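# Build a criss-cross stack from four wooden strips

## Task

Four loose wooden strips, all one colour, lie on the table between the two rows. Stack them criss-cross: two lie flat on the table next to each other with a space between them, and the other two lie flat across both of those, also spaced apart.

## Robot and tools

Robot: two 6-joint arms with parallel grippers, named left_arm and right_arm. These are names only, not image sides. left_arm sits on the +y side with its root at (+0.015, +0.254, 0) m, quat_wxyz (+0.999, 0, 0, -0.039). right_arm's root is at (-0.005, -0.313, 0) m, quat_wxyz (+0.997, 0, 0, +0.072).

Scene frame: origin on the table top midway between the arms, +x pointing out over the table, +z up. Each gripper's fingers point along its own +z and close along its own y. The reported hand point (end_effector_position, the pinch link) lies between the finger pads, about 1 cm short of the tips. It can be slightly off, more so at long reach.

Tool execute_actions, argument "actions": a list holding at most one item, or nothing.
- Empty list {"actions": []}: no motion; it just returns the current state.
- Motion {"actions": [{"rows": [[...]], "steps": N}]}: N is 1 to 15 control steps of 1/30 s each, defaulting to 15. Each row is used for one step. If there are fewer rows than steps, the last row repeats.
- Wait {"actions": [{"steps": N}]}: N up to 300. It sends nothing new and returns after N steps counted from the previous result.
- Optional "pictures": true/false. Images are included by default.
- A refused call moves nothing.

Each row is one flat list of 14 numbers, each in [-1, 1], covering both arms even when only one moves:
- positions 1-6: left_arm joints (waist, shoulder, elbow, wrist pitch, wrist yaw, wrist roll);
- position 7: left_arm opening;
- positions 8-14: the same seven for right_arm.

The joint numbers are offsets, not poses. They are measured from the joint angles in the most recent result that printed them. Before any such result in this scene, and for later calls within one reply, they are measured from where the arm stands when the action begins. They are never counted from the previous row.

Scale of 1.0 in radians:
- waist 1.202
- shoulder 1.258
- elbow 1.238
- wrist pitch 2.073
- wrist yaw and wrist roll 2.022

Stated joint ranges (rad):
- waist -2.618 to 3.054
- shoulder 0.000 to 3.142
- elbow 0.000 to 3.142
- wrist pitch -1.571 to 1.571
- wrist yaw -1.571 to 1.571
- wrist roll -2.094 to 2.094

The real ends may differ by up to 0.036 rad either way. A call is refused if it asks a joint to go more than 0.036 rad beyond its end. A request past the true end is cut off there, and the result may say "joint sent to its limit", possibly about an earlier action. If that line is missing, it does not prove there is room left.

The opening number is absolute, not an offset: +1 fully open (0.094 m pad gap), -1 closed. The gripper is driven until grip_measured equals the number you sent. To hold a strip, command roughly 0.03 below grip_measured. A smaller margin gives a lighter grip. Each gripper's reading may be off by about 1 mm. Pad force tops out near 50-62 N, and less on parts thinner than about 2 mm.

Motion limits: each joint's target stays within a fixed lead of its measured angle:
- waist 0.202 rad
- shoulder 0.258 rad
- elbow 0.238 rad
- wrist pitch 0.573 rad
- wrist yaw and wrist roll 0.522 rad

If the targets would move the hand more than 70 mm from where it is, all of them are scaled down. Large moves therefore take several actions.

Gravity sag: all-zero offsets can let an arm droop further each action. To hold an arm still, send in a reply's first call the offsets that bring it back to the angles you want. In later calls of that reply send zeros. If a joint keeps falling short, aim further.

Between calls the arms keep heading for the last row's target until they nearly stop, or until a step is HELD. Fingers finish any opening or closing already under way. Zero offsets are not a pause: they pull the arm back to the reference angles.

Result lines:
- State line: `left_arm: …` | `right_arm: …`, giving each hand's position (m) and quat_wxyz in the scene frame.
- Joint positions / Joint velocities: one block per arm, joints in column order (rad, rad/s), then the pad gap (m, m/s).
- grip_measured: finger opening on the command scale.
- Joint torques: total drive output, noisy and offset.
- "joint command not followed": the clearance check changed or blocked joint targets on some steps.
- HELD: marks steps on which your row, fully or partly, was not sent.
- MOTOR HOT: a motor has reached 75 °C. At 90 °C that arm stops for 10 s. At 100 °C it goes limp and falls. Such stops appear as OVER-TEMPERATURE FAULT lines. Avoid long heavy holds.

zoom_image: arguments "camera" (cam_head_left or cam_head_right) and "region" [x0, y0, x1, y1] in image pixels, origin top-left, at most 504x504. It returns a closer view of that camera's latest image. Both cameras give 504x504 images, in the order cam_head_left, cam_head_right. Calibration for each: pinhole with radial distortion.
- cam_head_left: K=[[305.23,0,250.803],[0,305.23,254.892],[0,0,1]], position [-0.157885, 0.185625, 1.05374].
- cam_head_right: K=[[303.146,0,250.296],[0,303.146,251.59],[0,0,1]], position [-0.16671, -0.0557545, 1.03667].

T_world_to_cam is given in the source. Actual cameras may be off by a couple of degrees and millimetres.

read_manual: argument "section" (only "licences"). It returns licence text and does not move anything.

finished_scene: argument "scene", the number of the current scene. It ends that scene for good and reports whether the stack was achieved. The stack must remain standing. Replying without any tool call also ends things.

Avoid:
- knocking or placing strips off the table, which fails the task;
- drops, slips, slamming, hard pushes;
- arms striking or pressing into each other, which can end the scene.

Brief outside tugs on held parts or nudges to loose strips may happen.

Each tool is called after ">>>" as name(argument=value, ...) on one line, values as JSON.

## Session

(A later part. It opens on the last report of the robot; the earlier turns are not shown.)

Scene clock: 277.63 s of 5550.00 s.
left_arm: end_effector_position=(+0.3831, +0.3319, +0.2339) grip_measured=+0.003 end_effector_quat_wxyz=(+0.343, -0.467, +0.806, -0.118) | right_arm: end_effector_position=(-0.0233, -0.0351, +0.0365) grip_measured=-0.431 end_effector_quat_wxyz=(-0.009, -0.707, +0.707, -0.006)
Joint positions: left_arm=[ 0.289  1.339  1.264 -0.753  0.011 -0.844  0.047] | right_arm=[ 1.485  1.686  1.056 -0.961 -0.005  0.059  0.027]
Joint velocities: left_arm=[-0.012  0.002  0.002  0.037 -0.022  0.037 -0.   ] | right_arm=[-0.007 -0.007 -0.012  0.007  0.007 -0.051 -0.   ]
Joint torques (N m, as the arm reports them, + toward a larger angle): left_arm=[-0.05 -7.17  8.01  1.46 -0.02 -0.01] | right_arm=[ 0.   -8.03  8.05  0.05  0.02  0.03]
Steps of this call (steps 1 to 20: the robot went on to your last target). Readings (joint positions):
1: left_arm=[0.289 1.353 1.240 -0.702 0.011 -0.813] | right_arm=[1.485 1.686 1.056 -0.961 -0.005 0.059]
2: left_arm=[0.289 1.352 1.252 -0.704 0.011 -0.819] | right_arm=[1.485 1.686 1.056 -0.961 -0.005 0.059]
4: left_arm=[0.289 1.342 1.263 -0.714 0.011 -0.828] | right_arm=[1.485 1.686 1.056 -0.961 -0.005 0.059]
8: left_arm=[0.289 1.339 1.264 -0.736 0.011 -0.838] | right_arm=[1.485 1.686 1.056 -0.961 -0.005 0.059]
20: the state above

>>> execute_actions(actions=[{"rows":[[-0.722,0.585,0.376,-0.222,-0.005,-0.003,0,0,0,0.01,0,0,0,-0.47]],"steps":15}], pictures=false)

>>> execute_actions(actions=[{"steps":30}])

>>> zoom_image(camera="cam_head_right", region=[250, 240, 360, 350])

Scene clock: 282.77 s of 5550.00 s.
left_arm: end_effector_position=(+0.3812, +0.0588, +0.0588) grip_measured=+0.003 end_effector_quat_wxyz=(+0.022, -0.176, +0.984, -0.014) | right_arm: end_effector_position=(-0.0233, -0.0351, +0.0365) grip_measured=-0.431 end_effector_quat_wxyz=(-0.009, -0.707, +0.707, -0.006)
Joint positions: left_arm=[-0.416  2.098  1.7   -1.119 -0.005 -0.848  0.047] | right_arm=[ 1.485  1.686  1.056 -0.961 -0.005  0.059  0.027]
Joint velocities: left_arm=[-1.604  0.393 -0.002 -0.403 -0.037  0.037  0.   ] | right_arm=[ 0.002  0.007  0.012 -0.095 -0.022 -0.066 -0.   ]
Joint torques (N m, as the arm reports them, + toward a larger angle): left_arm=[ -1.54 -17.52   7.71   0.14   0.     0.01] | right_arm=[ 0.04 -8.16  7.93  0.03  0.   -0.01]
Steps of this call (steps 1 to 15: the robot went on to your last target; steps 16 to 90: nothing new was sent; then 1.63 s passed at rest; steps 91 to 105: all 15 steps of this action). Readings (joint positions):
91: left_arm=[0.265 1.376 1.316 -0.839 -0.006 -0.847] | right_arm=[1.485 1.686 1.056 -0.961 -0.005 0.059]
92: left_arm=[0.216 1.442 1.401 -0.927 -0.014 -0.848] | right_arm=[1.485 1.686 1.056 -0.961 -0.005 0.059]
94: left_arm=[0.100 1.597 1.563 -1.006 -0.013 -0.848] | right_arm=[1.485 1.686 1.056 -0.961 -0.005 0.059]
98: left_arm=[-0.091 1.836 1.693 -1.026 -0.008 -0.848] | right_arm=[1.485 1.686 1.056 -0.961 -0.005 0.059]
105: the state above

Scene clock: 283.77 s of 5550.00 s.
left_arm: end_effector_position=(+0.3271, +0.0121, +0.0633) grip_measured=+0.003 end_effector_quat_wxyz=(-0.011, -0.096, +0.995, +0.002) | right_arm: end_effector_position=(-0.0233, -0.0351, +0.0365) grip_measured=-0.431 end_effector_quat_wxyz=(-0.009, -0.707, +0.707, -0.006)
Joint positions: left_arm=[-0.579  2.086  1.7   -1.203  0.012 -0.848  0.047] | right_arm=[ 1.485  1.686  1.056 -0.961 -0.005  0.059  0.027]
Joint velocities: left_arm=[ 0.017 -0.002 -0.002  0.007  0.022  0.022  0.001] | right_arm=[ 0.012  0.017 -0.012 -0.007 -0.007 -0.037 -0.   ]
Joint torques (N m, as the arm reports them, + toward a larger angle): left_arm=[ -0.1  -13.87   7.97   0.13  -0.15   0.01] | right_arm=[-0.04 -8.04  7.97  0.    0.    0.02]
Steps of this call (steps 1 to 30: the robot went on to your last target). Readings (joint positions):
1: left_arm=[-0.474 2.108 1.700 -1.131 -0.004 -0.848] | right_arm=[1.485 1.686 1.056 -0.961 -0.005 0.059]
2: left_arm=[-0.528 2.110 1.700 -1.142 -0.001 -0.848] | right_arm=[1.485 1.686 1.056 -0.961 -0.005 0.059]
4: left_arm=[-0.606 2.103 1.700 -1.160 0.013 -0.848] | right_arm=[1.485 1.686 1.056 -0.961 -0.005 0.059]
8: left_arm=[-0.619 2.087 1.700 -1.186 0.022 -0.848] | right_arm=[1.485 1.686 1.056 -0.961 -0.005 0.059]
30: the state above
All arms were judged still, so your last target was given up. Only a new action makes them travel on or press farther. Fingers that are still opening or closing keep moving.

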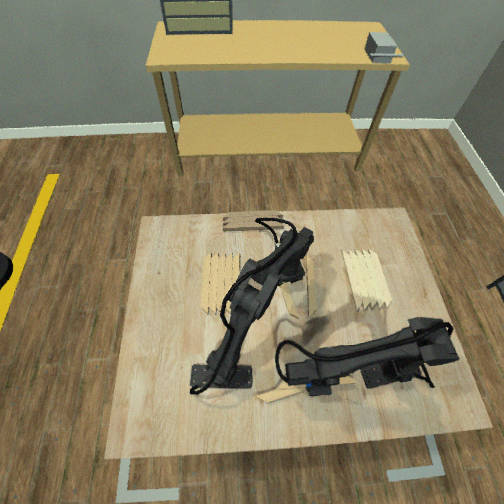

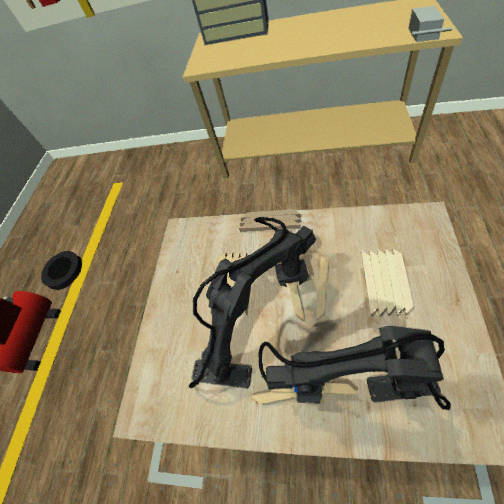

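Region (250, 240, 360, 350) of cam_head_right's 504x504 image, scaled by 4.582, with more detail than that image has.

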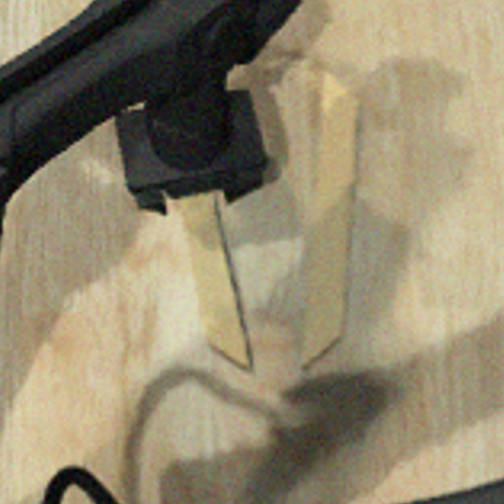

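>>> execute_actions(actions=[{"rows":[[0,0.004,-0.02,0.02,-0.006,0,0.25,0,0,0.01,0,0,0,-0.47],[0,0.004,-0.02,0.02,-0.006,0,0.25,0,0,0.01,0,0,0,-0.47],[0,0.008,-0.04,0.04,-0.006,0,0.25,0,0,0.01,0,0,0,-0.47],[0,0.008,-0.04,0.04,-0.006,0,0.25,0,0,0.01,0,0,0,-0.47],[0,0.012,-0.06,0.055,-0.006,0,0.25,0,0,0.01,0,0,0,-0.47],[0,0.012,-0.06,0.055,-0.006,0,0.25,0,0,0.01,0,0,0,-0.47],[0,0.016,-0.078,0.065,-0.006,0,0.25,0,0,0.01,0,0,0,-0.47],[0,0.016,-0.078,0.065,-0.006,0,0.25,0,0,0.01,0,0,0,-0.47],[0,0.02,-0.092,0.07,-0.006,0,0.25,0,0,0.01,0,0,0,-0.47]],"steps":15}], pictures=false)

Scene clock: 297.77 s of 5550.00 s.
left_arm: end_effector_position=(+0.3260, +0.0129, +0.0302) grip_measured=+0.247 end_effector_quat_wxyz=(-0.011, -0.096, +0.995, +0.001) | right_arm: end_effector_position=(-0.0233, -0.0351, +0.0365) grip_measured=-0.431 end_effector_quat_wxyz=(-0.009, -0.707, +0.707, -0.006)
Joint positions: left_arm=[-0.579  2.107  1.598 -1.079  0.012 -0.848  0.059] | right_arm=[ 1.485  1.686  1.056 -0.961 -0.005  0.059  0.027]
Joint velocities: left_arm=[-0.002  0.007 -0.007  0.051 -0.022  0.037 -0.001] | right_arm=[-0.007  0.002 -0.017 -0.022 -0.022 -0.051 -0.   ]
Joint torques (N m, as the arm reports them, + toward a larger angle): left_arm=[ -0.05 -12.58   4.47   0.37  -0.14   0.03] | right_arm=[-0.01 -8.1   7.96  0.02  0.03  0.  ]
Steps of this call (steps 1 to 90: nothing new was sent; then 10.50 s passed at rest; steps 91 to 105: all 15 steps of this action). Readings (joint positions):
91: left_arm=[-0.579 2.086 1.698 -1.199 0.012 -0.848] | right_arm=[1.485 1.686 1.056 -0.961 -0.005 0.059]
92: left_arm=[-0.579 2.086 1.697 -1.193 0.012 -0.848] | right_arm=[1.485 1.686 1.056 -0.961 -0.005 0.059]
94: left_arm=[-0.579 2.086 1.683 -1.168 0.012 -0.848] | right_arm=[1.485 1.686 1.056 -0.961 -0.005 0.059]
98: left_arm=[-0.579 2.089 1.635 -1.116 0.012 -0.848] | right_arm=[1.485 1.686 1.056 -0.961 -0.005 0.059]
105: the state above

>>> execute_actions(actions=[{"rows":[[0,0.004,-0.015,0.02,0,0,0.25,0,0,0.01,0,0,0,-0.47],[0,0.004,-0.015,0.02,0,0,0.25,0,0,0.01,0,0,0,-0.47],[0,0.007,-0.026,0.03,0,0,0.25,0,0,0.01,0,0,0,-0.47],[0,0.007,-0.026,0.03,0,0,0.25,0,0,0.01,0,0,0,-0.47],[0,0.01,-0.037,0.032,0,0,0.25,0,0,0.01,0,0,0,-0.47]],"steps":15}], pictures=false)

Scene clock: 304.87 s of 5550.00 s.
left_arm: end_effector_position=(+0.3294, +0.0103, +0.0228) grip_measured=+0.247 end_effector_quat_wxyz=(-0.001, -0.095, +0.995, -0.007) | right_arm: end_effector_position=(-0.0233, -0.0351, +0.0365) grip_measured=-0.431 end_effector_quat_wxyz=(-0.009, -0.707, +0.707, -0.006)
Joint positions: left_arm=[-0.579  2.107  1.567 -1.023  0.012 -0.848  0.059] | right_arm=[ 1.485  1.686  1.056 -0.961 -0.005  0.059  0.027]
Joint velocities: left_arm=[-0.007  0.002 -0.002 -0.022  0.037  0.007 -0.001] | right_arm=[-0.007  0.002 -0.027 -0.022 -0.066 -0.007  0.001]
Joint torques (N m, as the arm reports them, + toward a larger angle): left_arm=[ -0.05 -11.76   4.28   0.36  -0.02   0.03] | right_arm=[ 0.   -8.08  7.93  0.02  0.01 -0.01]
Steps of this call (steps 1 to 30: the robot went on to your last target; steps 31 to 90: nothing new was sent; then 3.60 s passed at rest; steps 91 to 105: all 15 steps of this action). Readings (joint positions):
91: left_arm=[-0.579 2.107 1.598 -1.063 0.012 -0.848] | right_arm=[1.485 1.686 1.056 -0.961 -0.005 0.059]
92: left_arm=[-0.579 2.107 1.598 -1.060 0.012 -0.848] | right_arm=[1.485 1.686 1.056 -0.961 -0.005 0.059]
94: left_arm=[-0.579 2.107 1.593 -1.046 0.012 -0.848] | right_arm=[1.485 1.686 1.056 -0.961 -0.005 0.059]
98: left_arm=[-0.579 2.107 1.571 -1.029 0.012 -0.848] | right_arm=[1.485 1.686 1.056 -0.961 -0.005 0.059]
105: the state above

One more push down.

>>> execute_actions(actions=[{"rows":[[0,0.012,-0.02,0.012,0,0,0.25,0,0,0.01,0,0,0,-0.47],[0,0.012,-0.02,0.012,0,0,0.25,0,0,0.01,0,0,0,-0.47],[0,0.016,-0.03,0.015,0,0,0.25,0,0,0.01,0,0,0,-0.47]],"steps":15}], pictures=false)

Scene clock: 308.63 s of 5550.00 s.
left_arm: end_effector_position=(+0.3315, +0.0086, +0.0200) grip_measured=+0.247 end_effector_quat_wxyz=(+0.004, -0.096, +0.995, -0.012) | right_arm: end_effector_position=(-0.0233, -0.0351, +0.0365) grip_measured=-0.431 end_effector_quat_wxyz=(-0.009, -0.707, +0.707, -0.006)
Joint positions: left_arm=[-0.579  2.108  1.558 -0.999  0.013 -0.848  0.059] | right_arm=[ 1.485  1.686  1.056 -0.961 -0.005  0.059  0.027]
Joint velocities: left_arm=[-0.007  0.007 -0.012 -0.037 -0.081 -0.051  0.   ] | right_arm=[-0.007  0.002  0.002  0.022  0.022  0.051  0.   ]
Joint torques (N m, as the arm reports them, + toward a larger angle): left_arm=[ -0.06 -11.21   3.32   0.4   -0.02   0.03] | right_arm=[ 0.02 -8.13  8.01  0.02  0.02  0.  ]
Steps of this call (steps 1 to 15: the robot went on to your last target; steps 16 to 90: nothing new was sent; then 0.27 s passed at rest; steps 91 to 105: all 15 steps of this action). Readings (joint positions):
91: left_arm=[-0.579 2.107 1.567 -1.019 0.012 -0.848] | right_arm=[1.485 1.686 1.056 -0.961 -0.005 0.059]
92: left_arm=[-0.579 2.107 1.567 -1.016 0.012 -0.848] | right_arm=[1.485 1.686 1.056 -0.961 -0.005 0.059]
94: left_arm=[-0.579 2.107 1.561 -1.006 0.012 -0.848] | right_arm=[1.485 1.686 1.056 -0.961 -0.005 0.059]
98: left_arm=[-0.579 2.108 1.558 -1.000 0.013 -0.848] | right_arm=[1.485 1.686 1.056 -0.961 -0.005 0.059]
105: the state above

Contact at z≈0.020. Close.

>>> execute_actions(actions=[{"rows":[[0,0,0.008,0,0,0,0.1,0,0,0.01,0,0,0,-0.47],[0,0,0.008,0,0,0,-0.03,0,0,0.01,0,0,0,-0.47],[0,0,0.008,0,0,0,-0.13,0,0,0.01,0,0,0,-0.47],[0,0,0.008,0,0,0,-0.21,0,0,0.01,0,0,0,-0.47],[0,0,0.008,0,0,0,-0.28,0,0,0.01,0,0,0,-0.47],[0,0,0.008,0,0,0,-0.34,0,0,0.01,0,0,0,-0.47],[0,0,0.008,0,0,0,-0.39,0,0,0.01,0,0,0,-0.47],[0,0,0.008,0,0,0,-0.43,0,0,0.01,0,0,0,-0.47],[0,0,0.008,0,0,0,-0.46,0,0,0.01,0,0,0,-0.47],[0,0,0.008,0,0,0,-0.49,0,0,0.01,0,0,0,-0.47]],"steps":15}], pictures=false)

Scene clock: 316.97 s of 5550.00 s.
left_arm: end_effector_position=(+0.3315, +0.0085, +0.0200) grip_measured=-0.428 end_effector_quat_wxyz=(+0.003, -0.096, +0.995, -0.012) | right_arm: end_effector_position=(-0.0233, -0.0351, +0.0365) grip_measured=-0.431 end_effector_quat_wxyz=(-0.009, -0.707, +0.707, -0.006)
Joint positions: left_arm=[-0.579  2.108  1.558 -0.999  0.013 -0.848  0.027] | right_arm=[ 1.485  1.686  1.056 -0.961 -0.005  0.059  0.027]
Joint velocities: left_arm=[ 0.002 -0.002  0.002 -0.022  0.007 -0.007 -0.001] | right_arm=[-0.002  0.007  0.002  0.007  0.022  0.022 -0.   ]
Joint torques (N m, as the arm reports them, + toward a larger angle): left_arm=[ -0.04 -12.94   6.26   0.32  -0.02   0.03] | right_arm=[-0.11 -8.03  7.93  0.01  0.03  0.03]
Steps of this call (steps 1 to 15: the robot went on to your last target; steps 16 to 90: nothing new was sent; then 4.83 s passed at rest; steps 91 to 105: all 15 steps of this action). Readings (joint positions):
91: left_arm=[-0.579 2.108 1.558 -0.999 0.013 -0.848] | right_arm=[1.485 1.686 1.056 -0.961 -0.005 0.059]
92: left_arm=[-0.579 2.108 1.558 -0.999 0.013 -0.848] | right_arm=[1.485 1.686 1.056 -0.961 -0.005 0.059]
94: left_arm=[-0.579 2.108 1.558 -0.999 0.013 -0.848] | right_arm=[1.485 1.686 1.056 -0.961 -0.005 0.059]
98: left_arm=[-0.579 2.108 1.558 -0.999 0.013 -0.848] | right_arm=[1.485 1.686 1.056 -0.961 -0.005 0.059]
105: the state above

>>> execute_actions(actions=[{"rows":[[0,0,0.025,-0.01,0,0,-0.46,0,0,0.01,0,0,0,-0.47],[0,0,0.035,-0.015,0,0,-0.46,0,0,0.01,0,0,0,-0.47],[0,0,0.042,-0.022,0,0,-0.46,0,0,0.01,0,0,0,-0.47],[0,0,0.042,-0.022,0,0,-0.46,0,0,0.01,0,0,0,-0.47],[0,0,0.042,-0.022,0,0.04,-0.46,0,0,0.01,0,0,0,-0.47],[0,0,0.042,-0.022,0,0.08,-0.46,0,0,0.01,0,0,0,-0.47],[0,0,0.042,-0.022,0,0.12,-0.46,0,0,0.01,0,0,0,-0.47],[0,0,0.042,-0.022,0,0.16,-0.46,0,0,0.01,0,0,0,-0.47]],"steps":15}], pictures=false)

>>> execute_actions(actions=[{"steps":12}])

>>> zoom_image(camera="cam_head_right", region=[250, 240, 360, 350])

Scene clock: 326.30 s of 5550.00 s.
left_arm: end_effector_position=(+0.3323, +0.0078, +0.0270) grip_measured=-0.428 end_effector_quat_wxyz=(+0.003, +0.041, +0.999, -0.010) | right_arm: end_effector_position=(-0.0233, -0.0351, +0.0365) grip_measured=-0.431 end_effector_quat_wxyz=(-0.009, -0.707, +0.707, -0.006)
Joint positions: left_arm=[-0.579  2.108  1.587 -1.032  0.013 -0.574  0.027] | right_arm=[ 1.485  1.686  1.056 -0.961 -0.005  0.059  0.027]
Joint velocities: left_arm=[-0.007 -0.007  0.012 -0.007  0.022  0.315  0.001] | right_arm=[-0.007  0.007  0.012 -0.022 -0.081 -0.007 -0.002]
Joint torques (N m, as the arm reports them, + toward a larger angle): left_arm=[ -0.05 -13.05   7.41   0.21  -0.02   0.1 ] | right_arm=[ 0.03 -8.08  7.98  0.02  0.02  0.01]
Steps of this call (steps 1 to 15: the robot went on to your last target; steps 16 to 90: nothing new was sent; then 5.83 s passed at rest; steps 91 to 105: all 15 steps of this action). Readings (joint positions):
91: left_arm=[-0.579 2.108 1.560 -1.000 0.013 -0.848] | right_arm=[1.485 1.686 1.056 -0.961 -0.005 0.059]
92: left_arm=[-0.579 2.108 1.563 -1.003 0.013 -0.848] | right_arm=[1.485 1.686 1.056 -0.961 -0.005 0.059]
94: left_arm=[-0.579 2.108 1.574 -1.016 0.013 -0.848] | right_arm=[1.485 1.686 1.056 -0.961 -0.005 0.059]
98: left_arm=[-0.579 2.108 1.587 -1.023 0.013 -0.729] | right_arm=[1.485 1.686 1.056 -0.961 -0.005 0.059]
105: the state above

Scene clock: 326.70 s of 5550.00 s.
left_arm: end_effector_position=(+0.3319, +0.0082, +0.0270) grip_measured=-0.428 end_effector_quat_wxyz=(+0.003, +0.060, +0.998, -0.010) | right_arm: end_effector_position=(-0.0233, -0.0351, +0.0365) grip_measured=-0.431 end_effector_quat_wxyz=(-0.009, -0.707, +0.707, -0.006)
Joint positions: left_arm=[-0.579  2.108  1.587 -1.034  0.013 -0.537  0.027] | right_arm=[ 1.485  1.686  1.056 -0.961 -0.005  0.059  0.027]
Joint velocities: left_arm=[ 0.012  0.007  0.002 -0.007  0.051  0.022  0.   ] | right_arm=[-0.012 -0.002 -0.022 -0.007  0.007 -0.007  0.   ]
Joint torques (N m, as the arm reports them, + toward a larger angle): left_arm=[ -0.04 -13.     7.35   0.19  -0.01   0.12] | right_arm=[ 0.03 -8.13  8.03  0.02  0.03  0.01]
Steps of this call (steps 1 to 12: the robot went on to your last target). Readings (joint positions):
1: left_arm=[-0.579 2.108 1.587 -1.032 0.013 -0.566] | right_arm=[1.485 1.686 1.056 -0.961 -0.005 0.059]
2: left_arm=[-0.579 2.108 1.587 -1.032 0.013 -0.560] | right_arm=[1.485 1.686 1.056 -0.961 -0.005 0.059]
4: left_arm=[-0.579 2.108 1.587 -1.033 0.013 -0.550] | right_arm=[1.485 1.686 1.056 -0.961 -0.005 0.059]
8: left_arm=[-0.579 2.108 1.587 -1.034 0.013 -0.541] | right_arm=[1.485 1.686 1.056 -0.961 -0.005 0.059]
12: the state above

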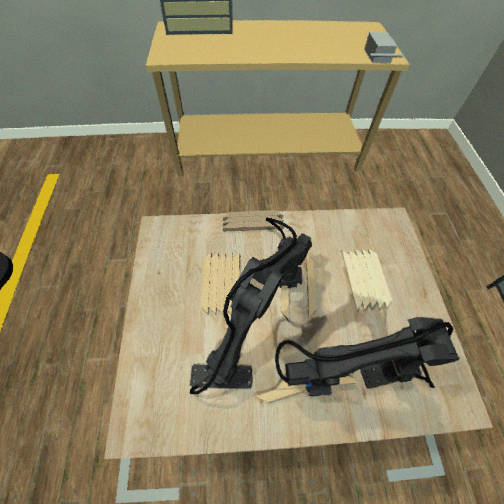

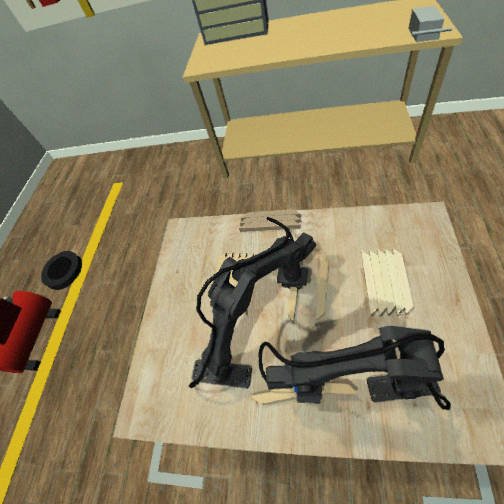

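Region (250, 240, 360, 350) of cam_head_right's 504x504 image, scaled by 4.582, with more detail than that image has.

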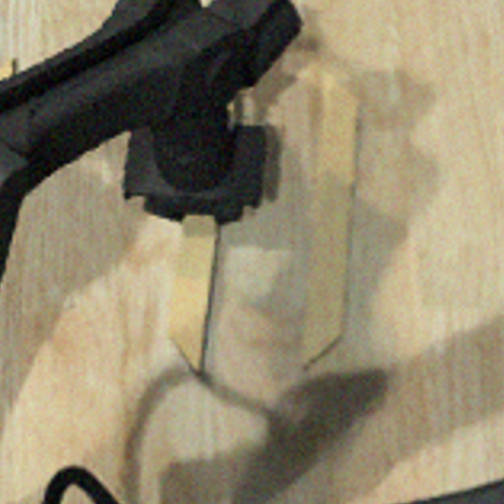

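Lower, release.

>>> execute_actions(actions=[{"rows":[[0,0,-0.015,0.008,0,0,-0.46,0,0,0.01,0,0,0,-0.47],[0,0,-0.022,0.012,0,0,-0.46,0,0,0.01,0,0,0,-0.47],[0,0,-0.028,0.016,0,0,-0.46,0,0,0.01,0,0,0,-0.47],[0,0,-0.034,0.018,0,0,-0.46,0,0,0.01,0,0,0,-0.47],[0,0,-0.036,0.018,0,0,-0.46,0,0,0.01,0,0,0,-0.47],[0,0,-0.036,0.018,0,0,-0.46,0,0,0.01,0,0,0,-0.47],[0,0,-0.036,0.018,0,0,-0.46,0,0,0.01,0,0,0,-0.47],[0,0,-0.036,0.018,0,0,-0.46,0,0,0.01,0,0,0,-0.47],[0,0,-0.036,0.018,0,0,-0.46,0,0,0.01,0,0,0,-0.47],[0,0,-0.036,0.018,0,0,-0.46,0,0,0.01,0,0,0,-0.47],[0,0,-0.03,0.018,0,0,-0.3,0,0,0.01,0,0,0,-0.47],[0,0,-0.03,0.018,0,0,-0.1,0,0,0.01,0,0,0,-0.47]],"steps":15}], pictures=false)

>>> execute_actions(actions=[{"rows":[[0,-0.03,0.1,-0.05,0,0,-0.1,0,0,0.01,0,0,0,-0.47],[0,-0.03,0.1,-0.05,0,0,-0.1,0,0,0.01,0,0,0,-0.47],[0,-0.03,0.1,-0.05,0,0,-0.1,0,0,0.01,0,0,0,-0.47],[0,-0.1,0.1,-0.05,0,0,-0.1,0,0,0.01,0,0,0,-0.47],[0,-0.2,0.1,-0.05,0,0,-0.1,0,0,0.01,0,0,0,-0.47],[0,-0.3,0.1,0,0,0,-0.1,0,0,0.01,0,0,0,-0.47],[0.2,-0.5,0,0,0,0,-0.1,0,0,0.01,0,0,0,-0.47],[0.5,-0.7,-0.2,0.1,0,0,-0.1,0,0,0.01,0,0,0,-0.47],[0.9,-0.9,-0.5,0.2,0,0,-0.1,0,0,0.01,0,0,0,-0.47]],"steps":15}], pictures=false)

>>> execute_actions(actions=[{"steps":30}])

>>> zoom_image(camera="cam_head_left", region=[240, 240, 350, 350])

Scene clock: 348.10 s of 5550.00 s.
left_arm: end_effector_position=(+0.3305, +0.0093, +0.0204) grip_measured=-0.104 end_effector_quat_wxyz=(+0.003, +0.061, +0.998, -0.010) | right_arm: end_effector_position=(-0.0233, -0.0351, +0.0365) grip_measured=-0.431 end_effector_quat_wxyz=(-0.009, -0.707, +0.707, -0.006)
Joint positions: left_arm=[-0.579  2.108  1.559 -1.005  0.013 -0.534  0.042] | right_arm=[ 1.485  1.686  1.056 -0.961 -0.005  0.059  0.027]
Joint velocities: left_arm=[-0.017 -0.012  0.002 -0.022 -0.037  0.022  0.001] | right_arm=[-0.002 -0.022 -0.007 -0.051  0.037  0.022 -0.001]
Joint torques (N m, as the arm reports them, + toward a larger angle): left_arm=[ -0.01 -12.97   4.71   0.4   -0.01   0.  ] | right_arm=[-0.02 -8.08  7.93  0.03  0.02  0.02]
Steps of this call (steps 1 to 30: the robot went on to your last target; steps 31 to 90: nothing new was sent; then 17.90 s passed at rest; steps 91 to 105: all 15 steps of this action). Readings (joint positions):
91: left_arm=[-0.579 2.108 1.587 -1.033 0.013 -0.534] | right_arm=[1.485 1.686 1.056 -0.961 -0.005 0.059]
92: left_arm=[-0.579 2.108 1.585 -1.030 0.013 -0.534] | right_arm=[1.485 1.686 1.056 -0.961 -0.005 0.059]
94: left_arm=[-0.579 2.108 1.575 -1.018 0.013 -0.534] | right_arm=[1.485 1.686 1.056 -0.961 -0.005 0.059]
98: left_arm=[-0.579 2.108 1.559 -1.010 0.013 -0.534] | right_arm=[1.485 1.686 1.056 -0.961 -0.005 0.059]
105: the state above

Scene clock: 348.60 s of 5550.00 s.
left_arm: end_effector_position=(+0.3847, +0.1684, +0.1950) grip_measured=-0.103 end_effector_quat_wxyz=(+0.313, -0.143, +0.929, -0.136) | right_arm: end_effector_position=(-0.0233, -0.0351, +0.0365) grip_measured=-0.431 end_effector_quat_wxyz=(-0.009, -0.707, +0.707, -0.006)
Joint positions: left_arm=[-0.141  1.374  1.167 -0.669  0.024 -0.534  0.042] | right_arm=[ 1.485  1.686  1.056 -0.961 -0.005  0.059  0.027]
Joint velocities: left_arm=[ 1.976 -2.259 -1.858  0.681 -0.095  0.051 -0.   ] | right_arm=[-0.012  0.012 -0.002 -0.066 -0.007  0.007  0.   ]
Joint torques (N m, as the arm reports them, + toward a larger angle): left_arm=[-1.69 -6.93  5.19  0.99  0.07  0.04] | right_arm=[-0.02 -8.07  8.    0.01  0.04  0.01]
Steps of this call (steps 1 to 15: all 15 steps of this action). Readings (joint positions):
1: left_arm=[-0.579 2.108 1.576 -1.028 0.013 -0.534] | right_arm=[1.485 1.686 1.056 -0.961 -0.005 0.059]
2: left_arm=[-0.579 2.110 1.599 -1.050 0.013 -0.534] | right_arm=[1.485 1.686 1.056 -0.961 -0.005 0.059]
4: left_arm=[-0.579 2.088 1.635 -1.064 0.013 -0.534] | right_arm=[1.485 1.686 1.056 -0.961 -0.005 0.059]
8: left_arm=[-0.545 1.905 1.591 -1.002 0.027 -0.534] | right_arm=[1.485 1.686 1.056 -0.961 -0.005 0.059]
15: the state above

Scene clock: 349.60 s of 5550.00 s.
left_arm: end_effector_position=(+0.3083, +0.3862, +0.2542) grip_measured=-0.103 end_effector_quat_wxyz=(+0.467, -0.406, +0.785, -0.028) | right_arm: end_effector_position=(-0.0233, -0.0351, +0.0365) grip_measured=-0.431 end_effector_quat_wxyz=(-0.009, -0.707, +0.707, -0.006)
Joint positions: left_arm=[ 0.501  0.97   0.961 -0.589  0.005 -0.534  0.042] | right_arm=[ 1.485  1.686  1.056 -0.961 -0.005  0.059  0.027]
Joint velocities: left_arm=[-0.002 -0.012  0.002 -0.007  0.037 -0.051 -0.001] | right_arm=[-0.002  0.007 -0.002 -0.037  0.037  0.051 -0.001]
Joint torques (N m, as the arm reports them, + toward a larger angle): left_arm=[ 0.15 -2.46  5.33  1.9   0.05  0.03] | right_arm=[-0.04 -8.15  8.04  0.01  0.02  0.  ]
Steps of this call (steps 1 to 30: the robot went on to your last target). Readings (joint positions):
1: left_arm=[-0.070 1.292 1.102 -0.646 0.021 -0.534] | right_arm=[1.485 1.686 1.056 -0.961 -0.005 0.059]
2: left_arm=[0.004 1.211 1.044 -0.635 0.018 -0.534] | right_arm=[1.485 1.686 1.056 -0.961 -0.005 0.059]
4: left_arm=[0.157 1.065 0.972 -0.634 0.015 -0.534] | right_arm=[1.485 1.686 1.056 -0.961 -0.005 0.059]
8: left_arm=[0.449 0.967 0.961 -0.596 0.005 -0.534] | right_arm=[1.485 1.686 1.056 -0.961 -0.005 0.059]
30: the state above
All arms were judged still, so your last target was given up. Only a new action makes them travel on or press farther. Fingers that are still opening or closing keep moving.

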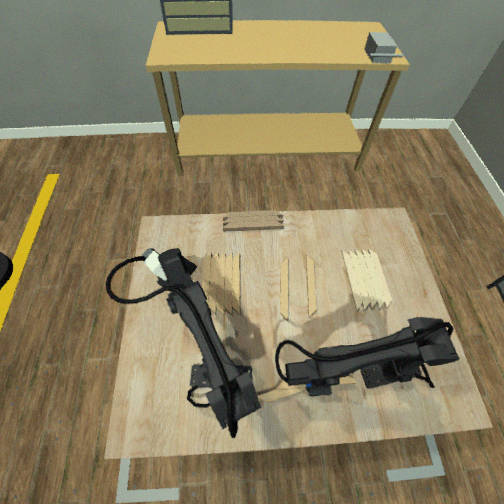

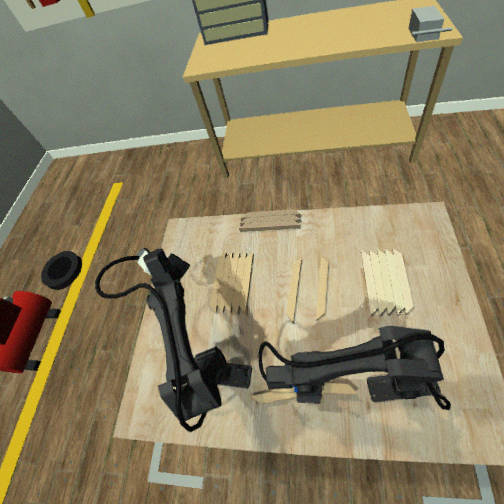

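Region (240, 240, 350, 350) of cam_head_left's 504x504 image, scaled by 4.582, with more detail than that image has.

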